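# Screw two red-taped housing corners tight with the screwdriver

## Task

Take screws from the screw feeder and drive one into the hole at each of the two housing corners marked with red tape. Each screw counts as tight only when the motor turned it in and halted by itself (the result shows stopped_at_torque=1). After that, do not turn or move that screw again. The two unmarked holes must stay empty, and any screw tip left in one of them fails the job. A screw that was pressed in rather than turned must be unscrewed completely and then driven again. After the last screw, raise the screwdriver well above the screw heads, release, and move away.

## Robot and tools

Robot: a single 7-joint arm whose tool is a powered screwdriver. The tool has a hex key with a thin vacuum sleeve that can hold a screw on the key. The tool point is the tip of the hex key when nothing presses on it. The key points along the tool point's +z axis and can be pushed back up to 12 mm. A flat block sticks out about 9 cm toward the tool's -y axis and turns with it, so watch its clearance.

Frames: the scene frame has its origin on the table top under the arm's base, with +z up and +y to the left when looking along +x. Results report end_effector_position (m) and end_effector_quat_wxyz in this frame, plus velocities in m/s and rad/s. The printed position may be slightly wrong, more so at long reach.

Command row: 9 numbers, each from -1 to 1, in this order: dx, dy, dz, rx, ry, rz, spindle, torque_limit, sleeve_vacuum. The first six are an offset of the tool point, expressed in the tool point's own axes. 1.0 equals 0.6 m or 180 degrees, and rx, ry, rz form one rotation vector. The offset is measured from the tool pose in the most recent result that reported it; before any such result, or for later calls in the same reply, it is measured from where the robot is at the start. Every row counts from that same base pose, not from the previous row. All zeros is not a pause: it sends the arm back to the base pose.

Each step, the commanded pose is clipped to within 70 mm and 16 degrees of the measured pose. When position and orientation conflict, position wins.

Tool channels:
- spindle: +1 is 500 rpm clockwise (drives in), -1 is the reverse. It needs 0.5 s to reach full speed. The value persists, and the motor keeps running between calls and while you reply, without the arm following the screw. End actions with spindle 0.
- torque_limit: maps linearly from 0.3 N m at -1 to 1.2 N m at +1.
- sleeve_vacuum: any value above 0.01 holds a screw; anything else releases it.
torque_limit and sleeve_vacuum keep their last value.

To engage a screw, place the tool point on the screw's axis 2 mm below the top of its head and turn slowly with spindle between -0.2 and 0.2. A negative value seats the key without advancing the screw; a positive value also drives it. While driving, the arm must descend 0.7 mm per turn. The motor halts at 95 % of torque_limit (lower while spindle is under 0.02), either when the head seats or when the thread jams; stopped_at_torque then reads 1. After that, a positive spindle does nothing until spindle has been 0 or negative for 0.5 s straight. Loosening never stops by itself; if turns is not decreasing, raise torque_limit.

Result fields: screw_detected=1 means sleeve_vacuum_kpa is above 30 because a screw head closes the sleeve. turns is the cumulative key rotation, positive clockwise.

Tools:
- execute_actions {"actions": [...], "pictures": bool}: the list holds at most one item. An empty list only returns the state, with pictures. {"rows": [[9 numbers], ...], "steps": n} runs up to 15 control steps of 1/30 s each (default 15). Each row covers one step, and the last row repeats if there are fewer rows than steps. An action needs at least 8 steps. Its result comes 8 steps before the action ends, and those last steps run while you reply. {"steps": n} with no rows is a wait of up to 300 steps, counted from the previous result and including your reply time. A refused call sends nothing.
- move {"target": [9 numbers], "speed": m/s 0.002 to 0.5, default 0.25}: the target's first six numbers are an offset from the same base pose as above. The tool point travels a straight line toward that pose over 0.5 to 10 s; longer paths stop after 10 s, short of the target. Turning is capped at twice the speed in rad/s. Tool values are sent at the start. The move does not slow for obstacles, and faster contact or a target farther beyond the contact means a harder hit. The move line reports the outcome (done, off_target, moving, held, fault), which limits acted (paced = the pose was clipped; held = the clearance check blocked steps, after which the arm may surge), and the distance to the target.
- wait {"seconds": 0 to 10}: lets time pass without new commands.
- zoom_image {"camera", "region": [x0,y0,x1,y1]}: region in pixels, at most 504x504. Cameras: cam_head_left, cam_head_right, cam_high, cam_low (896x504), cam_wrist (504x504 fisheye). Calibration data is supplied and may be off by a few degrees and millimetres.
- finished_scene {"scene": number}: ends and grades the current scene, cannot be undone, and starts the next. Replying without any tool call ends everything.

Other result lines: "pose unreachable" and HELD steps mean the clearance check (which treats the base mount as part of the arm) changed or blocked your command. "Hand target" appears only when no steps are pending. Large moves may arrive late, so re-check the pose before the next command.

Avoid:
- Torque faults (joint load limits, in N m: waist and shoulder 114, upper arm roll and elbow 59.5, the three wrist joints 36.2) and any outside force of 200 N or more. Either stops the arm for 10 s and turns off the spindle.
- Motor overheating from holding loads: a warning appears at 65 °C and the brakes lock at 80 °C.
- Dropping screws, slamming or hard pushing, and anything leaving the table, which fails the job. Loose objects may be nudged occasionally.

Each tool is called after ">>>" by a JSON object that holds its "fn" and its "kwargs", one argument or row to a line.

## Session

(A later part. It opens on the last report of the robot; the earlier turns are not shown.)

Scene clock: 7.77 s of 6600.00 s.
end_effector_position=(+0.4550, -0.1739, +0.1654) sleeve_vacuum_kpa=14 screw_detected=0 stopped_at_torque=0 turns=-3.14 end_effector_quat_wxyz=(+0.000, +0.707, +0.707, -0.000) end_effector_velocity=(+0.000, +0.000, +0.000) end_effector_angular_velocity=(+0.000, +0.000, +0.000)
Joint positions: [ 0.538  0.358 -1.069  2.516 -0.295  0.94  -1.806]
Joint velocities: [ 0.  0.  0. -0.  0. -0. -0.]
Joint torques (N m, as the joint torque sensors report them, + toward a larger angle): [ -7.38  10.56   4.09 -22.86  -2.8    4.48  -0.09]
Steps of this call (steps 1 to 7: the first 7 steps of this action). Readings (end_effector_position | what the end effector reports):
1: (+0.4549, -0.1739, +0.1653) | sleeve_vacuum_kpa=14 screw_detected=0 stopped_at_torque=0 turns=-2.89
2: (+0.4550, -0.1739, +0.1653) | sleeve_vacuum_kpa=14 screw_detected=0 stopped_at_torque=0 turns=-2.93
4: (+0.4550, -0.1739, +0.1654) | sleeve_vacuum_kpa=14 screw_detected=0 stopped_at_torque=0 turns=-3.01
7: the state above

>>> {"fn": "move", "kwargs": {
  "target": [-0.001,-0.0012,0.001,0,0,0,-0.15,0,1],
  "speed": 0.002
}}

>>> {"fn": "execute_actions", "kwargs": {
  "actions": [
    {"rows":[[0,0,0,0,0,0,-0.15,0,1],[0,0,0,0,0,0,-0.15,0,1],[0,0,0,0,0,0,-0.15,0,1],[0,0,0,0,0,0,-0.15,0,1],[0,0,0,0,0,0,-0.15,0,1],[0,0,0,0,0,0,-0.15,0,1],[0,0,0,0,0,0,-0.15,0,1],[0,0,0,0,0,0,0,0,1]],"steps":15}
  ]
}}

>>> {"fn": "zoom_image", "kwargs": {
  "camera": "cam_wrist",
  "region": [310, 225, 370, 285]
}}

Scene clock: 8.93 s of 6600.00 s.
end_effector_position=(+0.4547, -0.1743, +0.1650) sleeve_vacuum_kpa=40 screw_detected=1 stopped_at_torque=0 turns=-4.19 end_effector_quat_wxyz=(+0.000, +0.707, +0.707, -0.000) end_effector_velocity=(+0.000, +0.000, -0.000) end_effector_angular_velocity=(+0.000, -0.000, -0.000)
Joint positions: [ 0.539  0.358 -1.072  2.517 -0.295  0.943 -1.808]
Joint velocities: [ 0.  0. -0.  0.  0.  0.  0.]
Joint torques (N m, as the joint torque sensors report them, + toward a larger angle): [ -8.16   8.92   1.68 -22.25  -2.53   4.38  -0.34]
Hand target: +0.454, -0.175, +0.165; +0.000, +0.707, +0.707, -0.000
Off your previous action's commanded pose: 0.000 m, 0 deg at its last step (step 8 of this call).
Off the commanded pose: 0.000 m, 0 deg.
Kept back: nothing.
move: done
camera_calibration (this result's frames):
cam_wrist: T_world_to_cam=[[0.0409648, 0.99916, -0.000639945, 0.233075], [0.966269, -0.0394533, 0.254496, -0.484873], [0.254257, -0.0110438, -0.967074, 0.298871], [0, 0, 0, 1]] pos_world=[0.382979, -0.248708, 0.412578]

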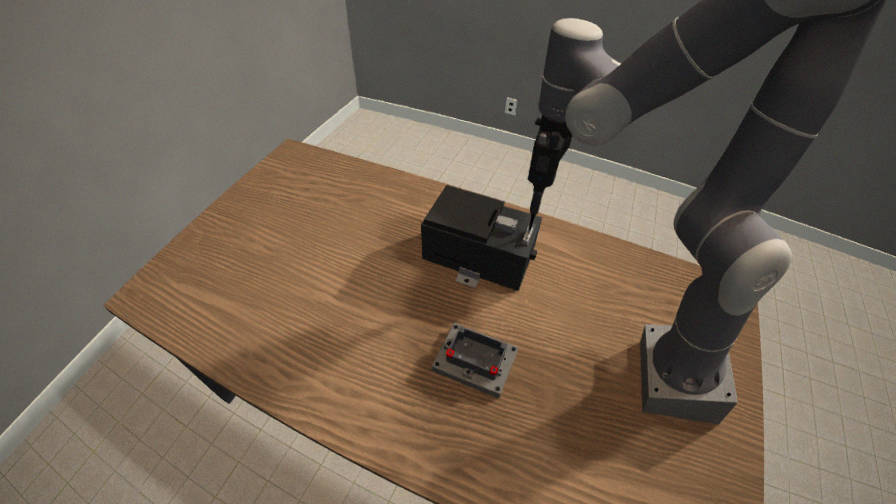

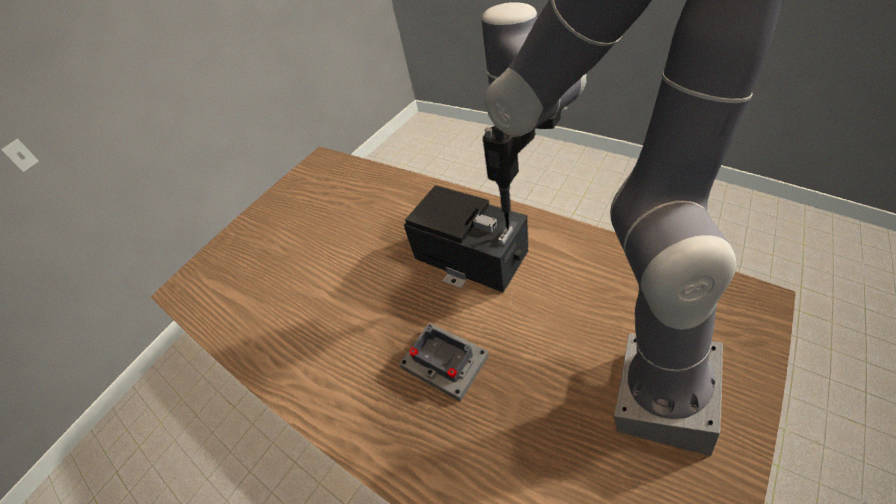

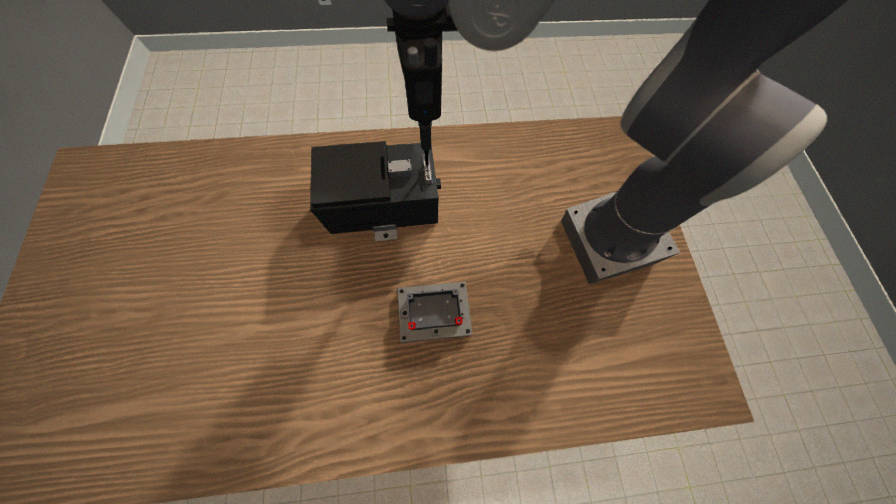

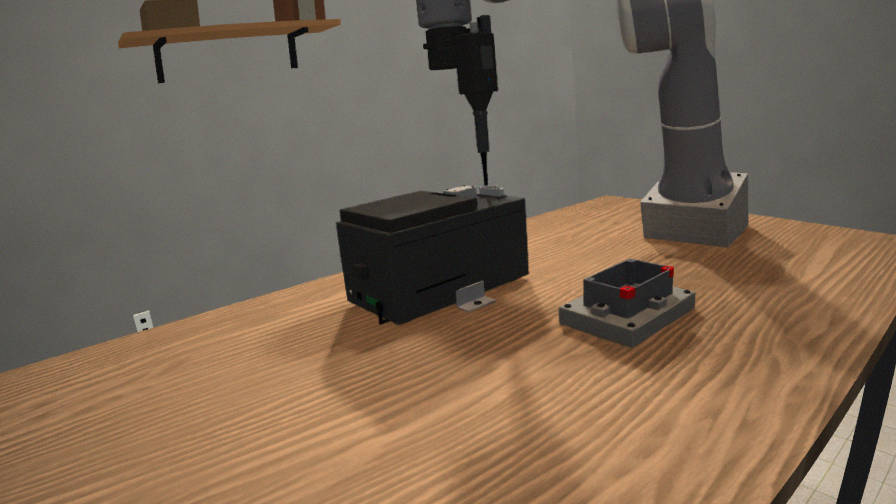

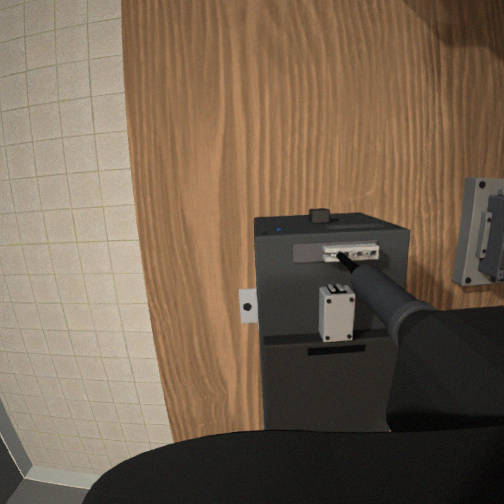

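Scene clock: 9.17 s of 6600.00 s.
end_effector_position=(+0.4547, -0.1743, +0.1650) sleeve_vacuum_kpa=40 screw_detected=1 stopped_at_torque=0 turns=-4.48 end_effector_quat_wxyz=(+0.000, +0.707, +0.707, +0.000) end_effector_velocity=(+0.000, -0.000, +0.000) end_effector_angular_velocity=(-0.000, -0.000, -0.001)
Joint positions: [ 0.539  0.358 -1.072  2.517 -0.295  0.943 -1.808]
Joint velocities: [-0.    -0.     0.    -0.    -0.     0.     0.001]
Joint torques (N m, as the joint torque sensors report them, + toward a larger angle): [ -7.58  10.03   3.38 -23.35  -2.7    4.42   0.08]
Steps of this call (steps 1 to 7: the first 7 steps of this action). Readings (end_effector_position | what the end effector reports):
1: (+0.4547, -0.1743, +0.1650) | sleeve_vacuum_kpa=40 screw_detected=1 stopped_at_torque=0 turns=-4.23
2: (+0.4547, -0.1743, +0.1650) | sleeve_vacuum_kpa=40 screw_detected=1 stopped_at_torque=0 turns=-4.28
4: (+0.4547, -0.1743, +0.1650) | sleeve_vacuum_kpa=40 screw_detected=1 stopped_at_torque=0 turns=-4.36
7: the state above

Region (310, 225, 370, 285) of cam_wrist's 504x504 image, scaled by 8.400, with more detail than that image has.

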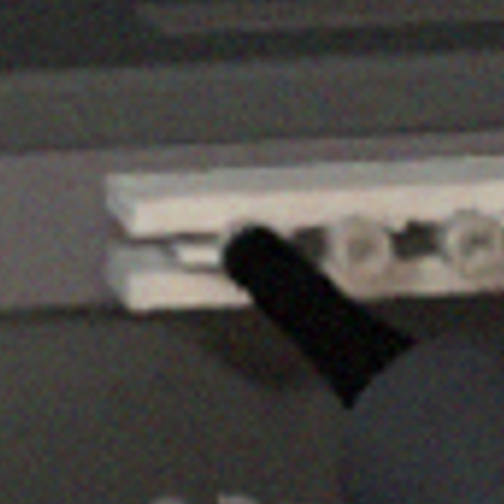

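>>> {"fn": "move", "kwargs": {
  "target": [0,0,-0.085,0,0,0,0,0,1],
  "speed": 0.06
}}

>>> {"fn": "move", "kwargs": {
  "target": [0.575,0.102,0.2,0,0,0,0,0,1],
  "speed": 0.25
}}

>>> {"fn": "zoom_image", "kwargs": {
  "camera": "cam_wrist",
  "region": [280, 200, 380, 300]
}}

>>> {"fn": "zoom_image", "kwargs": {
  "camera": "cam_low",
  "region": [590, 230, 690, 310]
}}

Scene clock: 10.87 s of 6600.00 s.
end_effector_position=(+0.4547, -0.1742, +0.2160) sleeve_vacuum_kpa=39 screw_detected=1 stopped_at_torque=0 turns=-4.48 end_effector_quat_wxyz=(+0.000, +0.707, +0.707, +0.000) end_effector_velocity=(-0.000, -0.000, +0.000) end_effector_angular_velocity=(-0.001, +0.000, +0.000)
Joint positions: [ 0.419  0.489 -0.9    2.462 -0.346  0.751 -1.742]
Joint velocities: [-0.001  0.     0.002 -0.    -0.    -0.001 -0.   ]
Joint torques (N m, as the joint torque sensors report them, + toward a larger angle): [ -7.95  11.46   6.68 -27.16  -3.85   4.23   0.25]
Hand target: +0.455, -0.174, +0.216; +0.001, +0.707, +0.708, -0.000
Off your previous action's commanded pose: 0.000 m, 0 deg at its last step (step 8 of this call).
Off the commanded pose: 0.000 m, 0 deg.
Kept back: nothing.
move: done
camera_calibration (this result's frames):
cam_wrist: T_world_to_cam=[[0.0407984, 0.999167, -0.000595992, 0.23302], [0.966203, -0.0393004, 0.254768, -0.497924], [0.254532, -0.01097, -0.967002, 0.348112], [0, 0, 0, 1]] pos_world=[0.382983, -0.248576, 0.463619]

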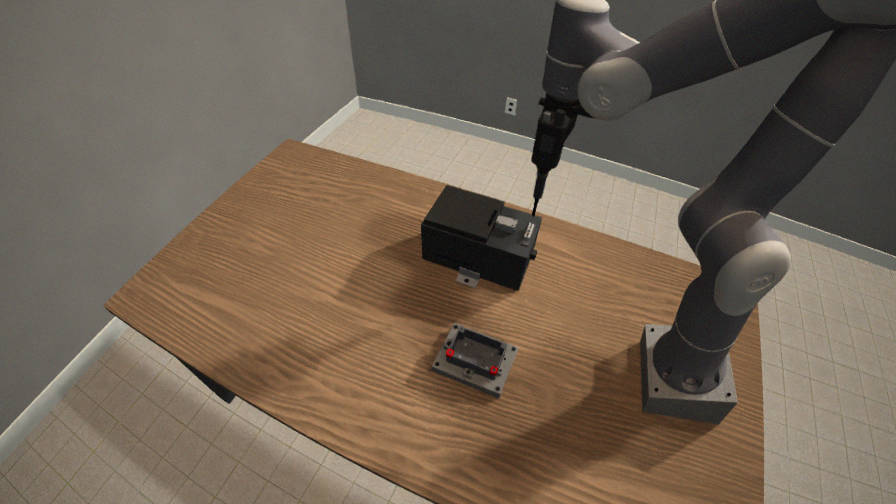

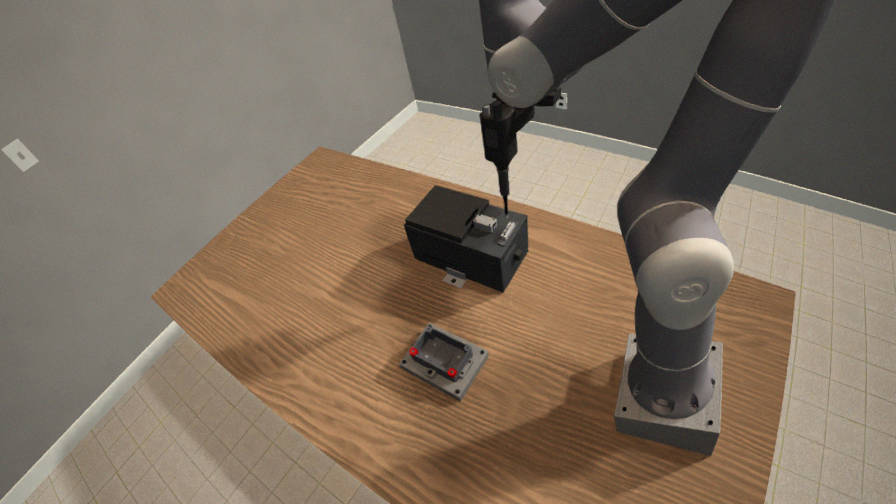

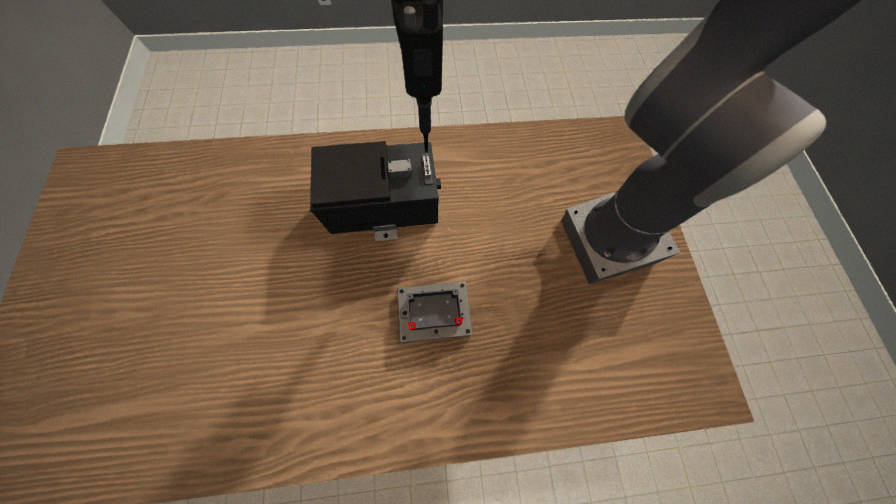

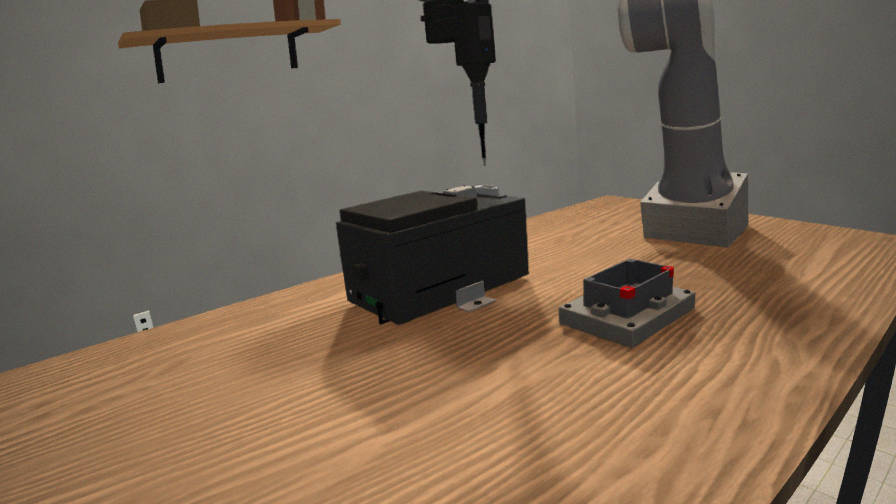

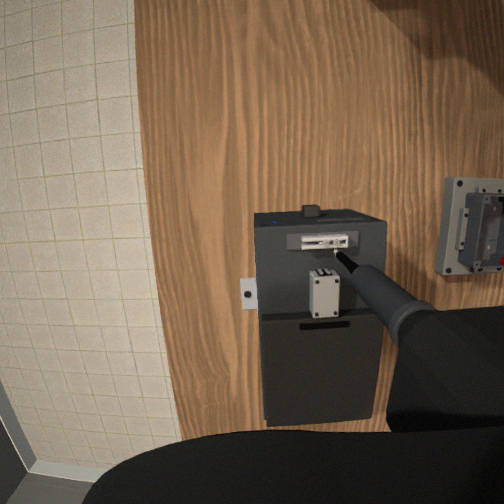

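Scene clock: 12.80 s of 6600.00 s.
end_effector_position=(+0.5150, +0.1712, +0.0956) sleeve_vacuum_kpa=39 screw_detected=1 stopped_at_torque=0 turns=-4.48 end_effector_quat_wxyz=(-0.001, +0.707, +0.707, +0.000) end_effector_velocity=(+0.001, +0.000, +0.000) end_effector_angular_velocity=(+0.002, -0.001, +0.000)
Joint positions: [ 0.874 -0.006 -0.55   2.519 -0.119  1.181 -1.07 ]
Joint velocities: [-0.    -0.001  0.    -0.002  0.004  0.001 -0.004]
Joint torques (N m, as the joint torque sensors report them, + toward a larger angle): [ -0.26  26.08   0.5  -19.41  -1.17   4.85  -0.39]
Hand target: +0.515, +0.171, +0.096; -0.001, +0.707, +0.707, +0.000
Off the commanded pose: 0.001 m, 0 deg.
Kept back: nothing.
move: done
camera_calibration (this result's frames):
cam_wrist: T_world_to_cam=[[0.0408105, 0.999166, 0.000931709, -0.114801], [0.966514, -0.0397132, 0.253524, -0.511895], [0.253349, -0.00944591, -0.967329, 0.220497], [0, 0, 0, 1]] pos_world=[0.443576, 0.0964588, 0.343177]

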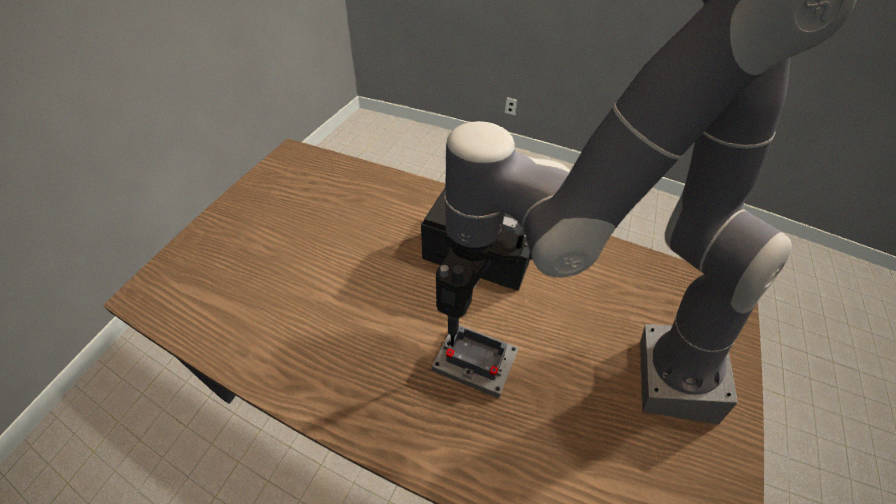

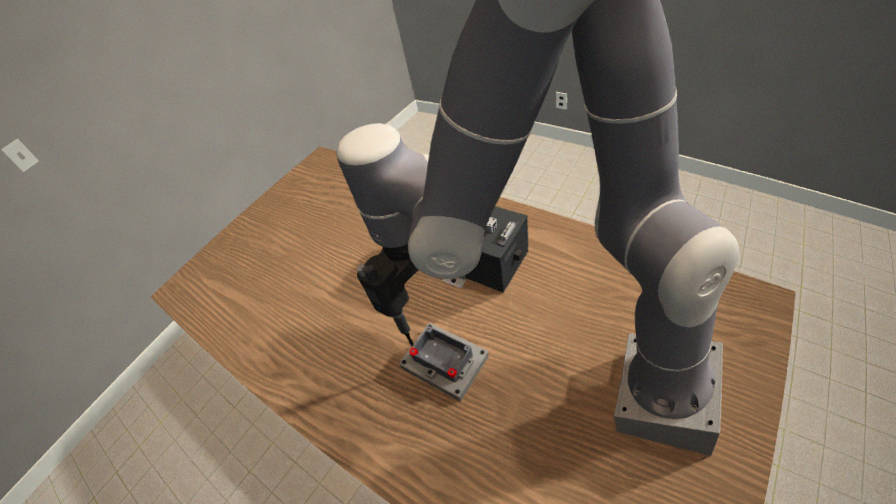

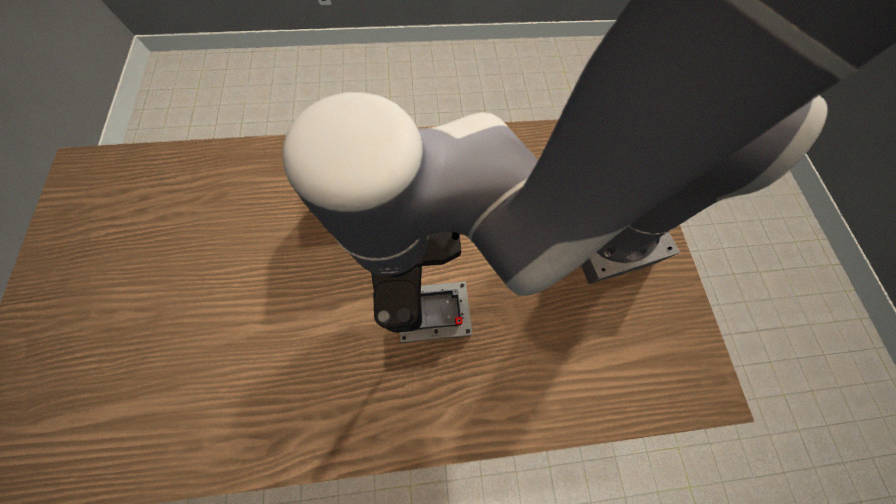

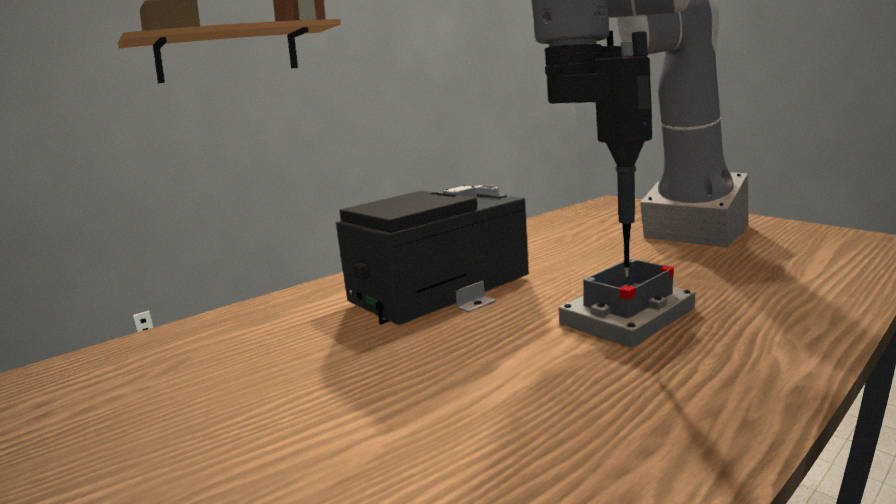

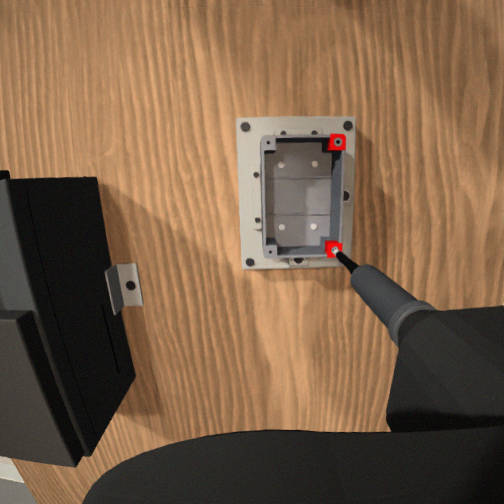

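Region (280, 200, 380, 300) of cam_wrist's 504x504 image, scaled by 5.040, with more detail than that image has.

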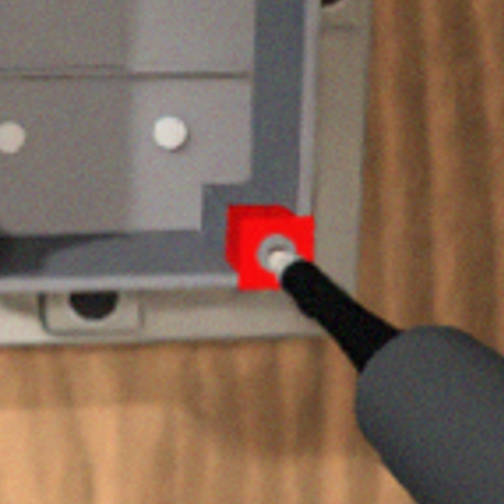

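Region (590, 230, 690, 310) of cam_low's 896x504 image, scaled by 5.040, with more detail than that image has; it fills the top 403 rows of this view, and the rest is white.

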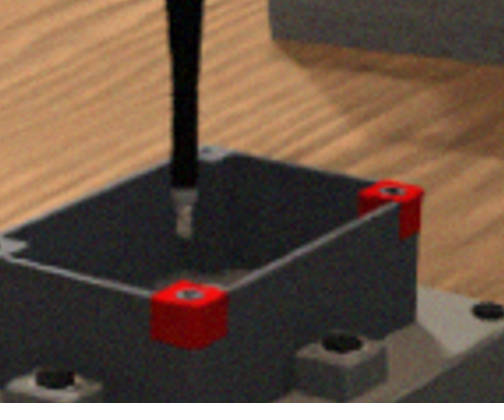

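>>> {"fn": "move", "kwargs": {
  "target": [0.0062,0.0042,0.012,0,0,0,0,0,1],
  "speed": 0.04
}}

>>> {"fn": "zoom_image", "kwargs": {
  "camera": "cam_wrist",
  "region": [310, 225, 370, 285]
}}

>>> {"fn": "zoom_image", "kwargs": {
  "camera": "cam_low",
  "region": [600, 250, 660, 310]
}}

>>> {"fn": "zoom_image", "kwargs": {
  "camera": "cam_head_right",
  "region": [390, 320, 435, 365]
}}

>>> {"fn": "zoom_image", "kwargs": {
  "camera": "cam_head_left",
  "region": [428, 320, 473, 365]
}}

Scene clock: 14.23 s of 6600.00 s.
end_effector_position=(+0.5174, +0.1748, +0.0884) sleeve_vacuum_kpa=39 screw_detected=1 stopped_at_torque=0 turns=-4.48 end_effector_quat_wxyz=(-0.000, +0.707, +0.707, +0.000) end_effector_velocity=(+0.000, +0.000, -0.000) end_effector_angular_velocity=(+0.001, -0.000, +0.000)
Joint positions: [ 0.883 -0.043 -0.55   2.504 -0.079  1.198 -1.092]
Joint velocities: [ 0.    -0.001  0.    -0.001  0.002  0.    -0.002]
Joint torques (N m, as the joint torque sensors report them, + toward a larger angle): [  0.47  27.23   1.37 -18.14  -1.02   5.18  -0.01]
Hand target: +0.517, +0.175, +0.088; -0.001, +0.707, +0.707, +0.000
Off the commanded pose: 0.000 m, 0 deg.
Kept back: nothing.
move: done
camera_calibration (this result's frames):
cam_wrist: T_world_to_cam=[[0.0408596, 0.999165, 0.000657776, -0.118457], [0.966563, -0.0396932, 0.253337, -0.512266], [0.253152, -0.00971547, -0.967378, 0.213056], [0, 0, 0, 1]] pos_world=[0.446042, 0.100094, 0.33596]

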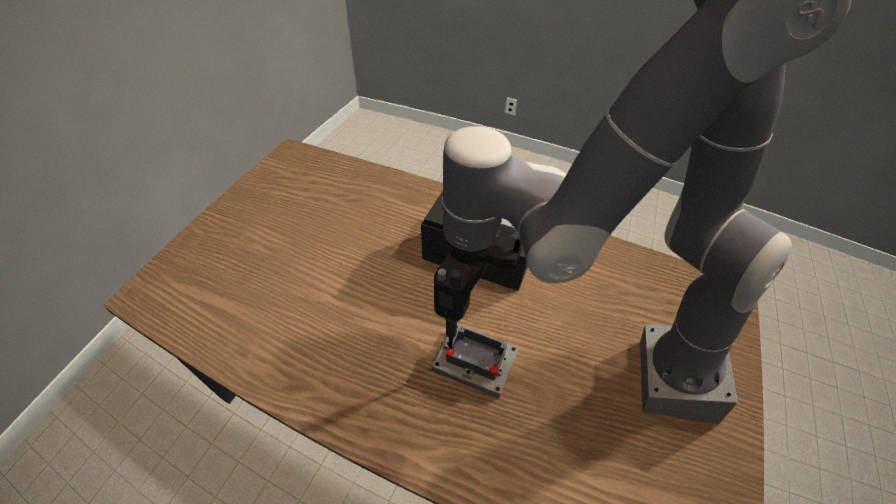

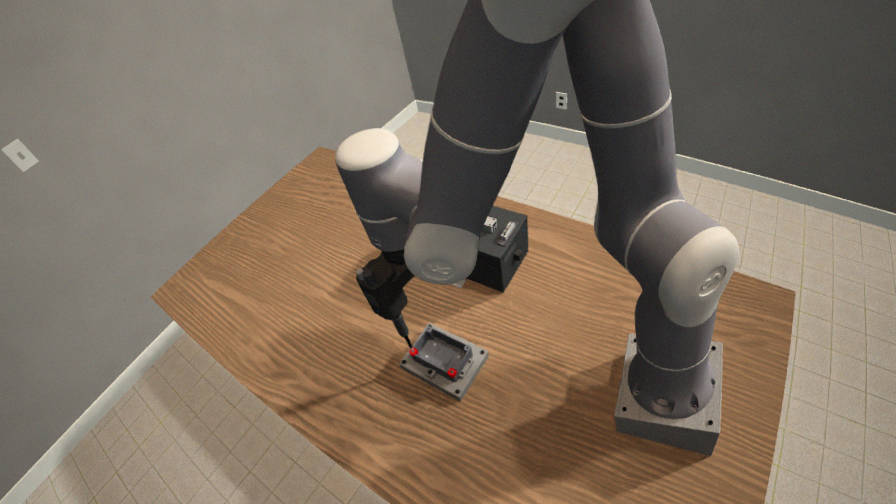

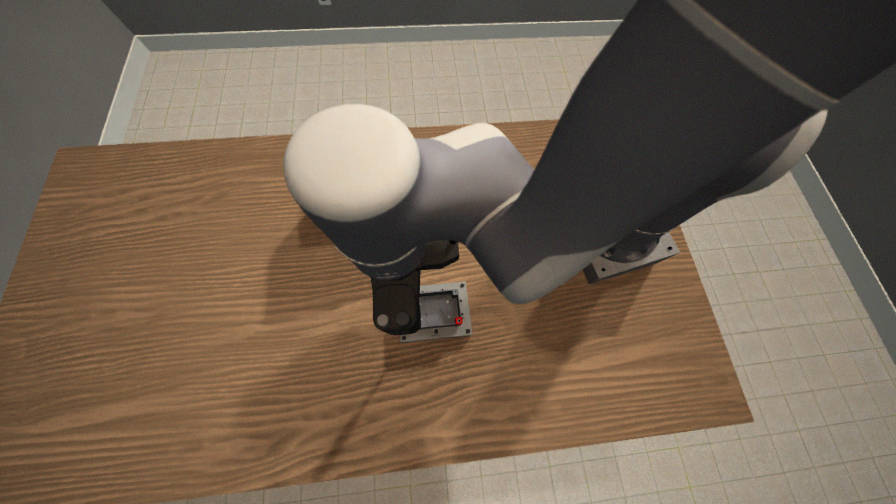

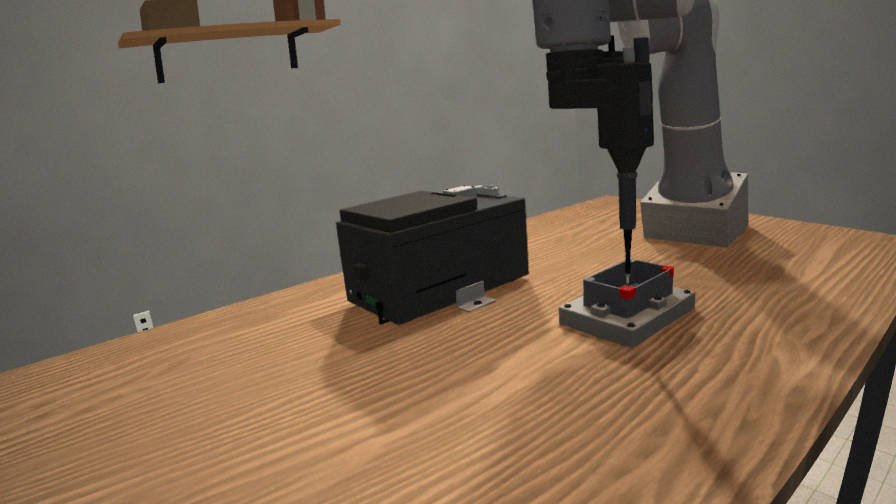

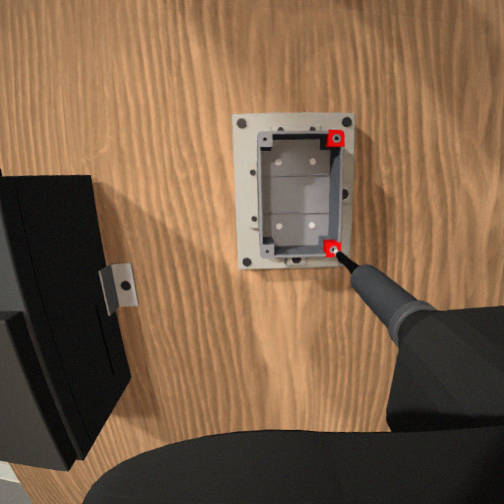

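Region (310, 225, 370, 285) of cam_wrist's 504x504 image, scaled by 8.400, with more detail than that image has.

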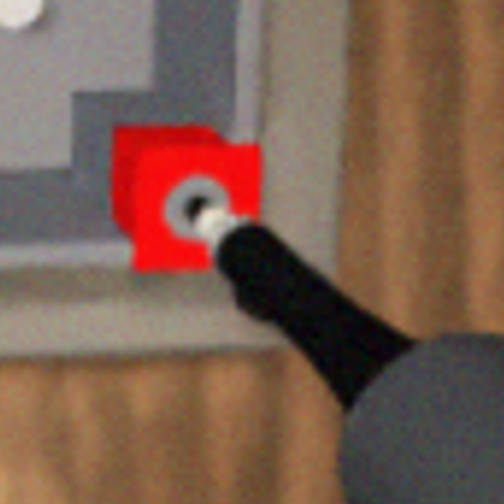

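Region (600, 250, 660, 310) of cam_low's 896x504 image, scaled by 8.400, with more detail than that image has.

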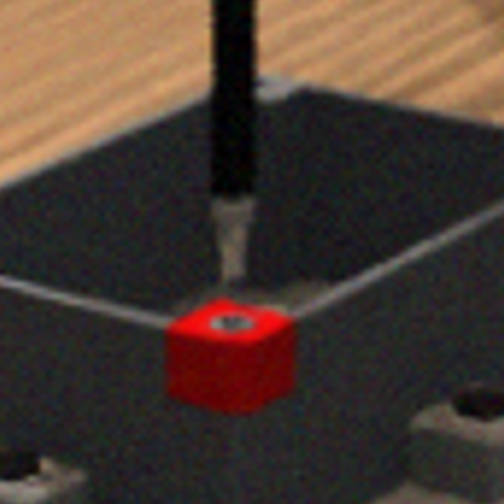

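Region (390, 320, 435, 365) of cam_head_right's 896x504 image, scaled by 11.200, with more detail than that image has.

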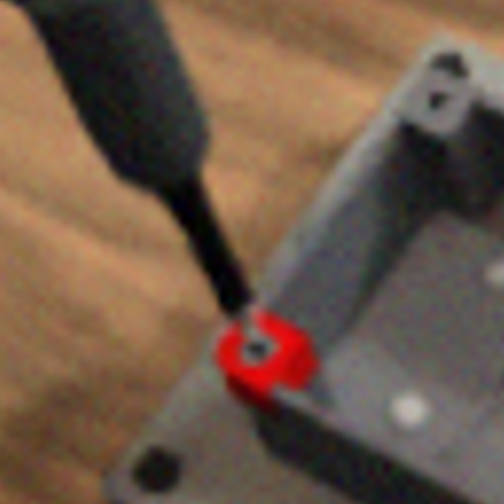

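Region (428, 320, 473, 365) of cam_head_left's 896x504 image, scaled by 11.200, with more detail than that image has.

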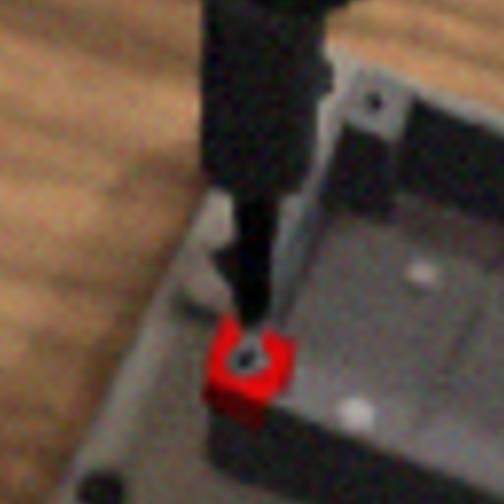

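>>> {"fn": "execute_actions", "kwargs": {
  "actions": []
}}

Scene clock: 14.90 s of 6600.00 s.
end_effector_position=(+0.5174, +0.1748, +0.0884) sleeve_vacuum_kpa=39 screw_detected=1 stopped_at_torque=0 turns=-4.48 end_effector_quat_wxyz=(-0.001, +0.707, +0.707, +0.000) end_effector_velocity=(+0.000, +0.000, +0.000) end_effector_angular_velocity=(+0.000, -0.000, -0.001)
Joint positions: [ 0.883 -0.043 -0.55   2.504 -0.079  1.198 -1.092]
Joint velocities: [ 0.    -0.    -0.    -0.    -0.     0.     0.001]
Joint torques (N m, as the joint torque sensors report them, + toward a larger angle): [  0.12  27.51   1.5  -18.23  -0.97   5.34  -0.37]
Hand target: +0.517, +0.175, +0.088; -0.001, +0.707, +0.707, +0.000
Off the commanded pose: 0.000 m, 0 deg.
Kept back: nothing.
Steps of this call (steps 1 to 20: nothing new was sent). Readings (end_effector_position | what the end effector reports):
1: (+0.5174, +0.1748, +0.0884) | sleeve_vacuum_kpa=39 screw_detected=1 stopped_at_torque=0 turns=-4.48
2: (+0.5174, +0.1748, +0.0884) | sleeve_vacuum_kpa=39 screw_detected=1 stopped_at_torque=0 turns=-4.48
4: (+0.5174, +0.1748, +0.0884) | sleeve_vacuum_kpa=39 screw_detected=1 stopped_at_torque=0 turns=-4.48
8: (+0.5174, +0.1748, +0.0884) | sleeve_vacuum_kpa=39 screw_detected=1 stopped_at_torque=0 turns=-4.48
20: the state above
camera_calibration (this result's frames):
cam_wrist: T_world_to_cam=[[0.0408504, 0.999165, 0.000698215, -0.118473], [0.966561, -0.0396944, 0.253346, -0.512274], [0.253162, -0.00967442, -0.967375, 0.213042], [0, 0, 0, 1]] pos_world=[0.446049, 0.100101, 0.335957]

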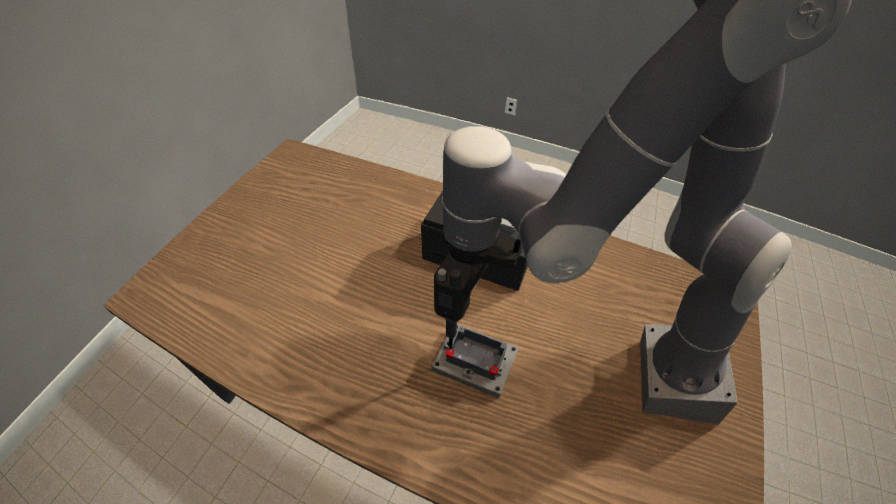

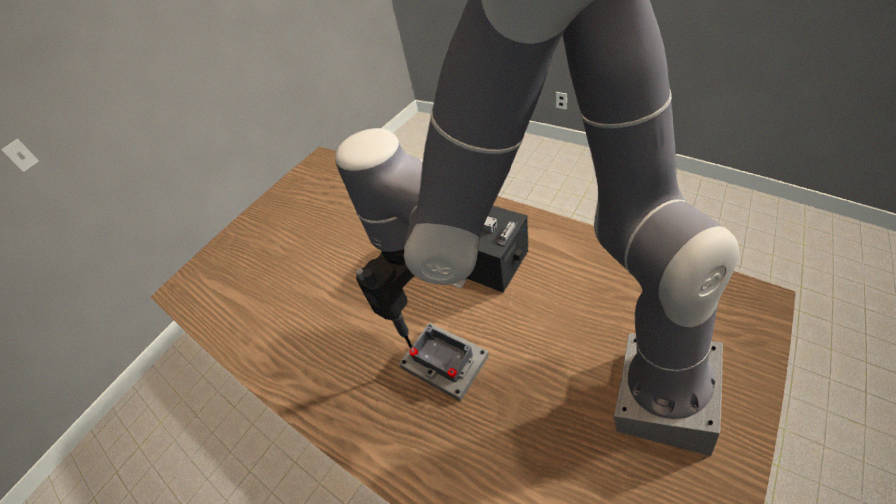

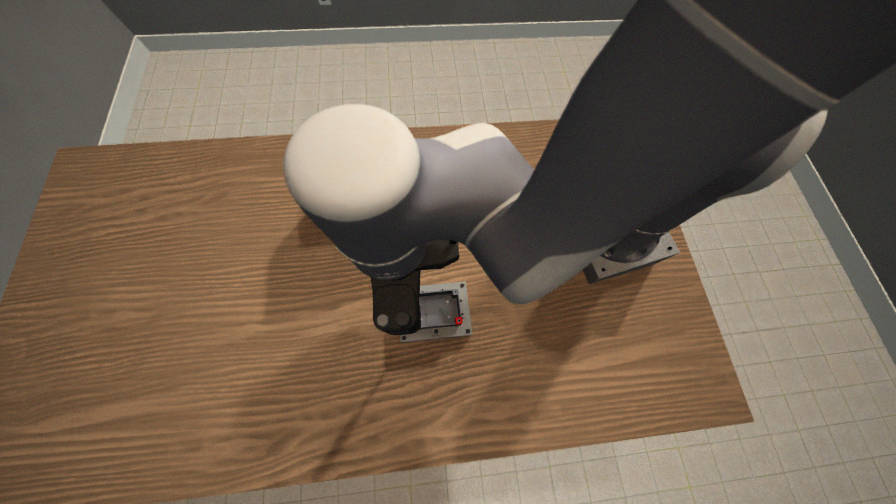

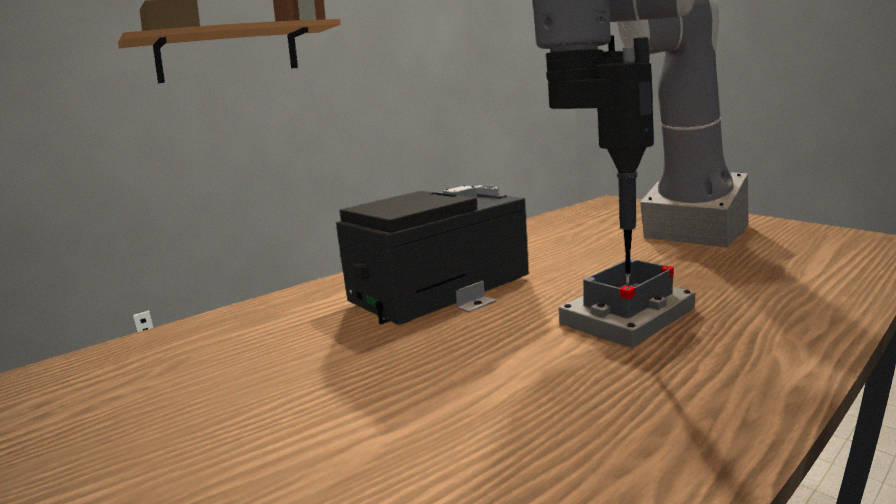

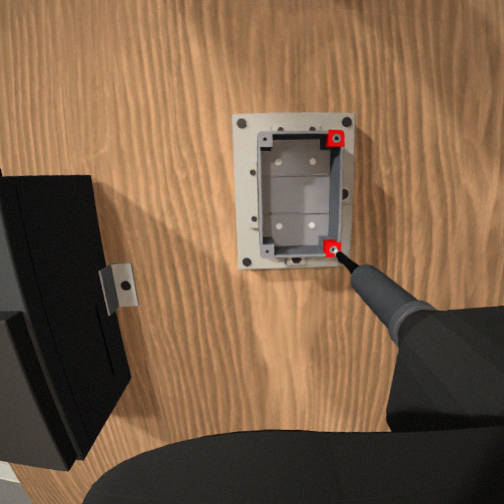

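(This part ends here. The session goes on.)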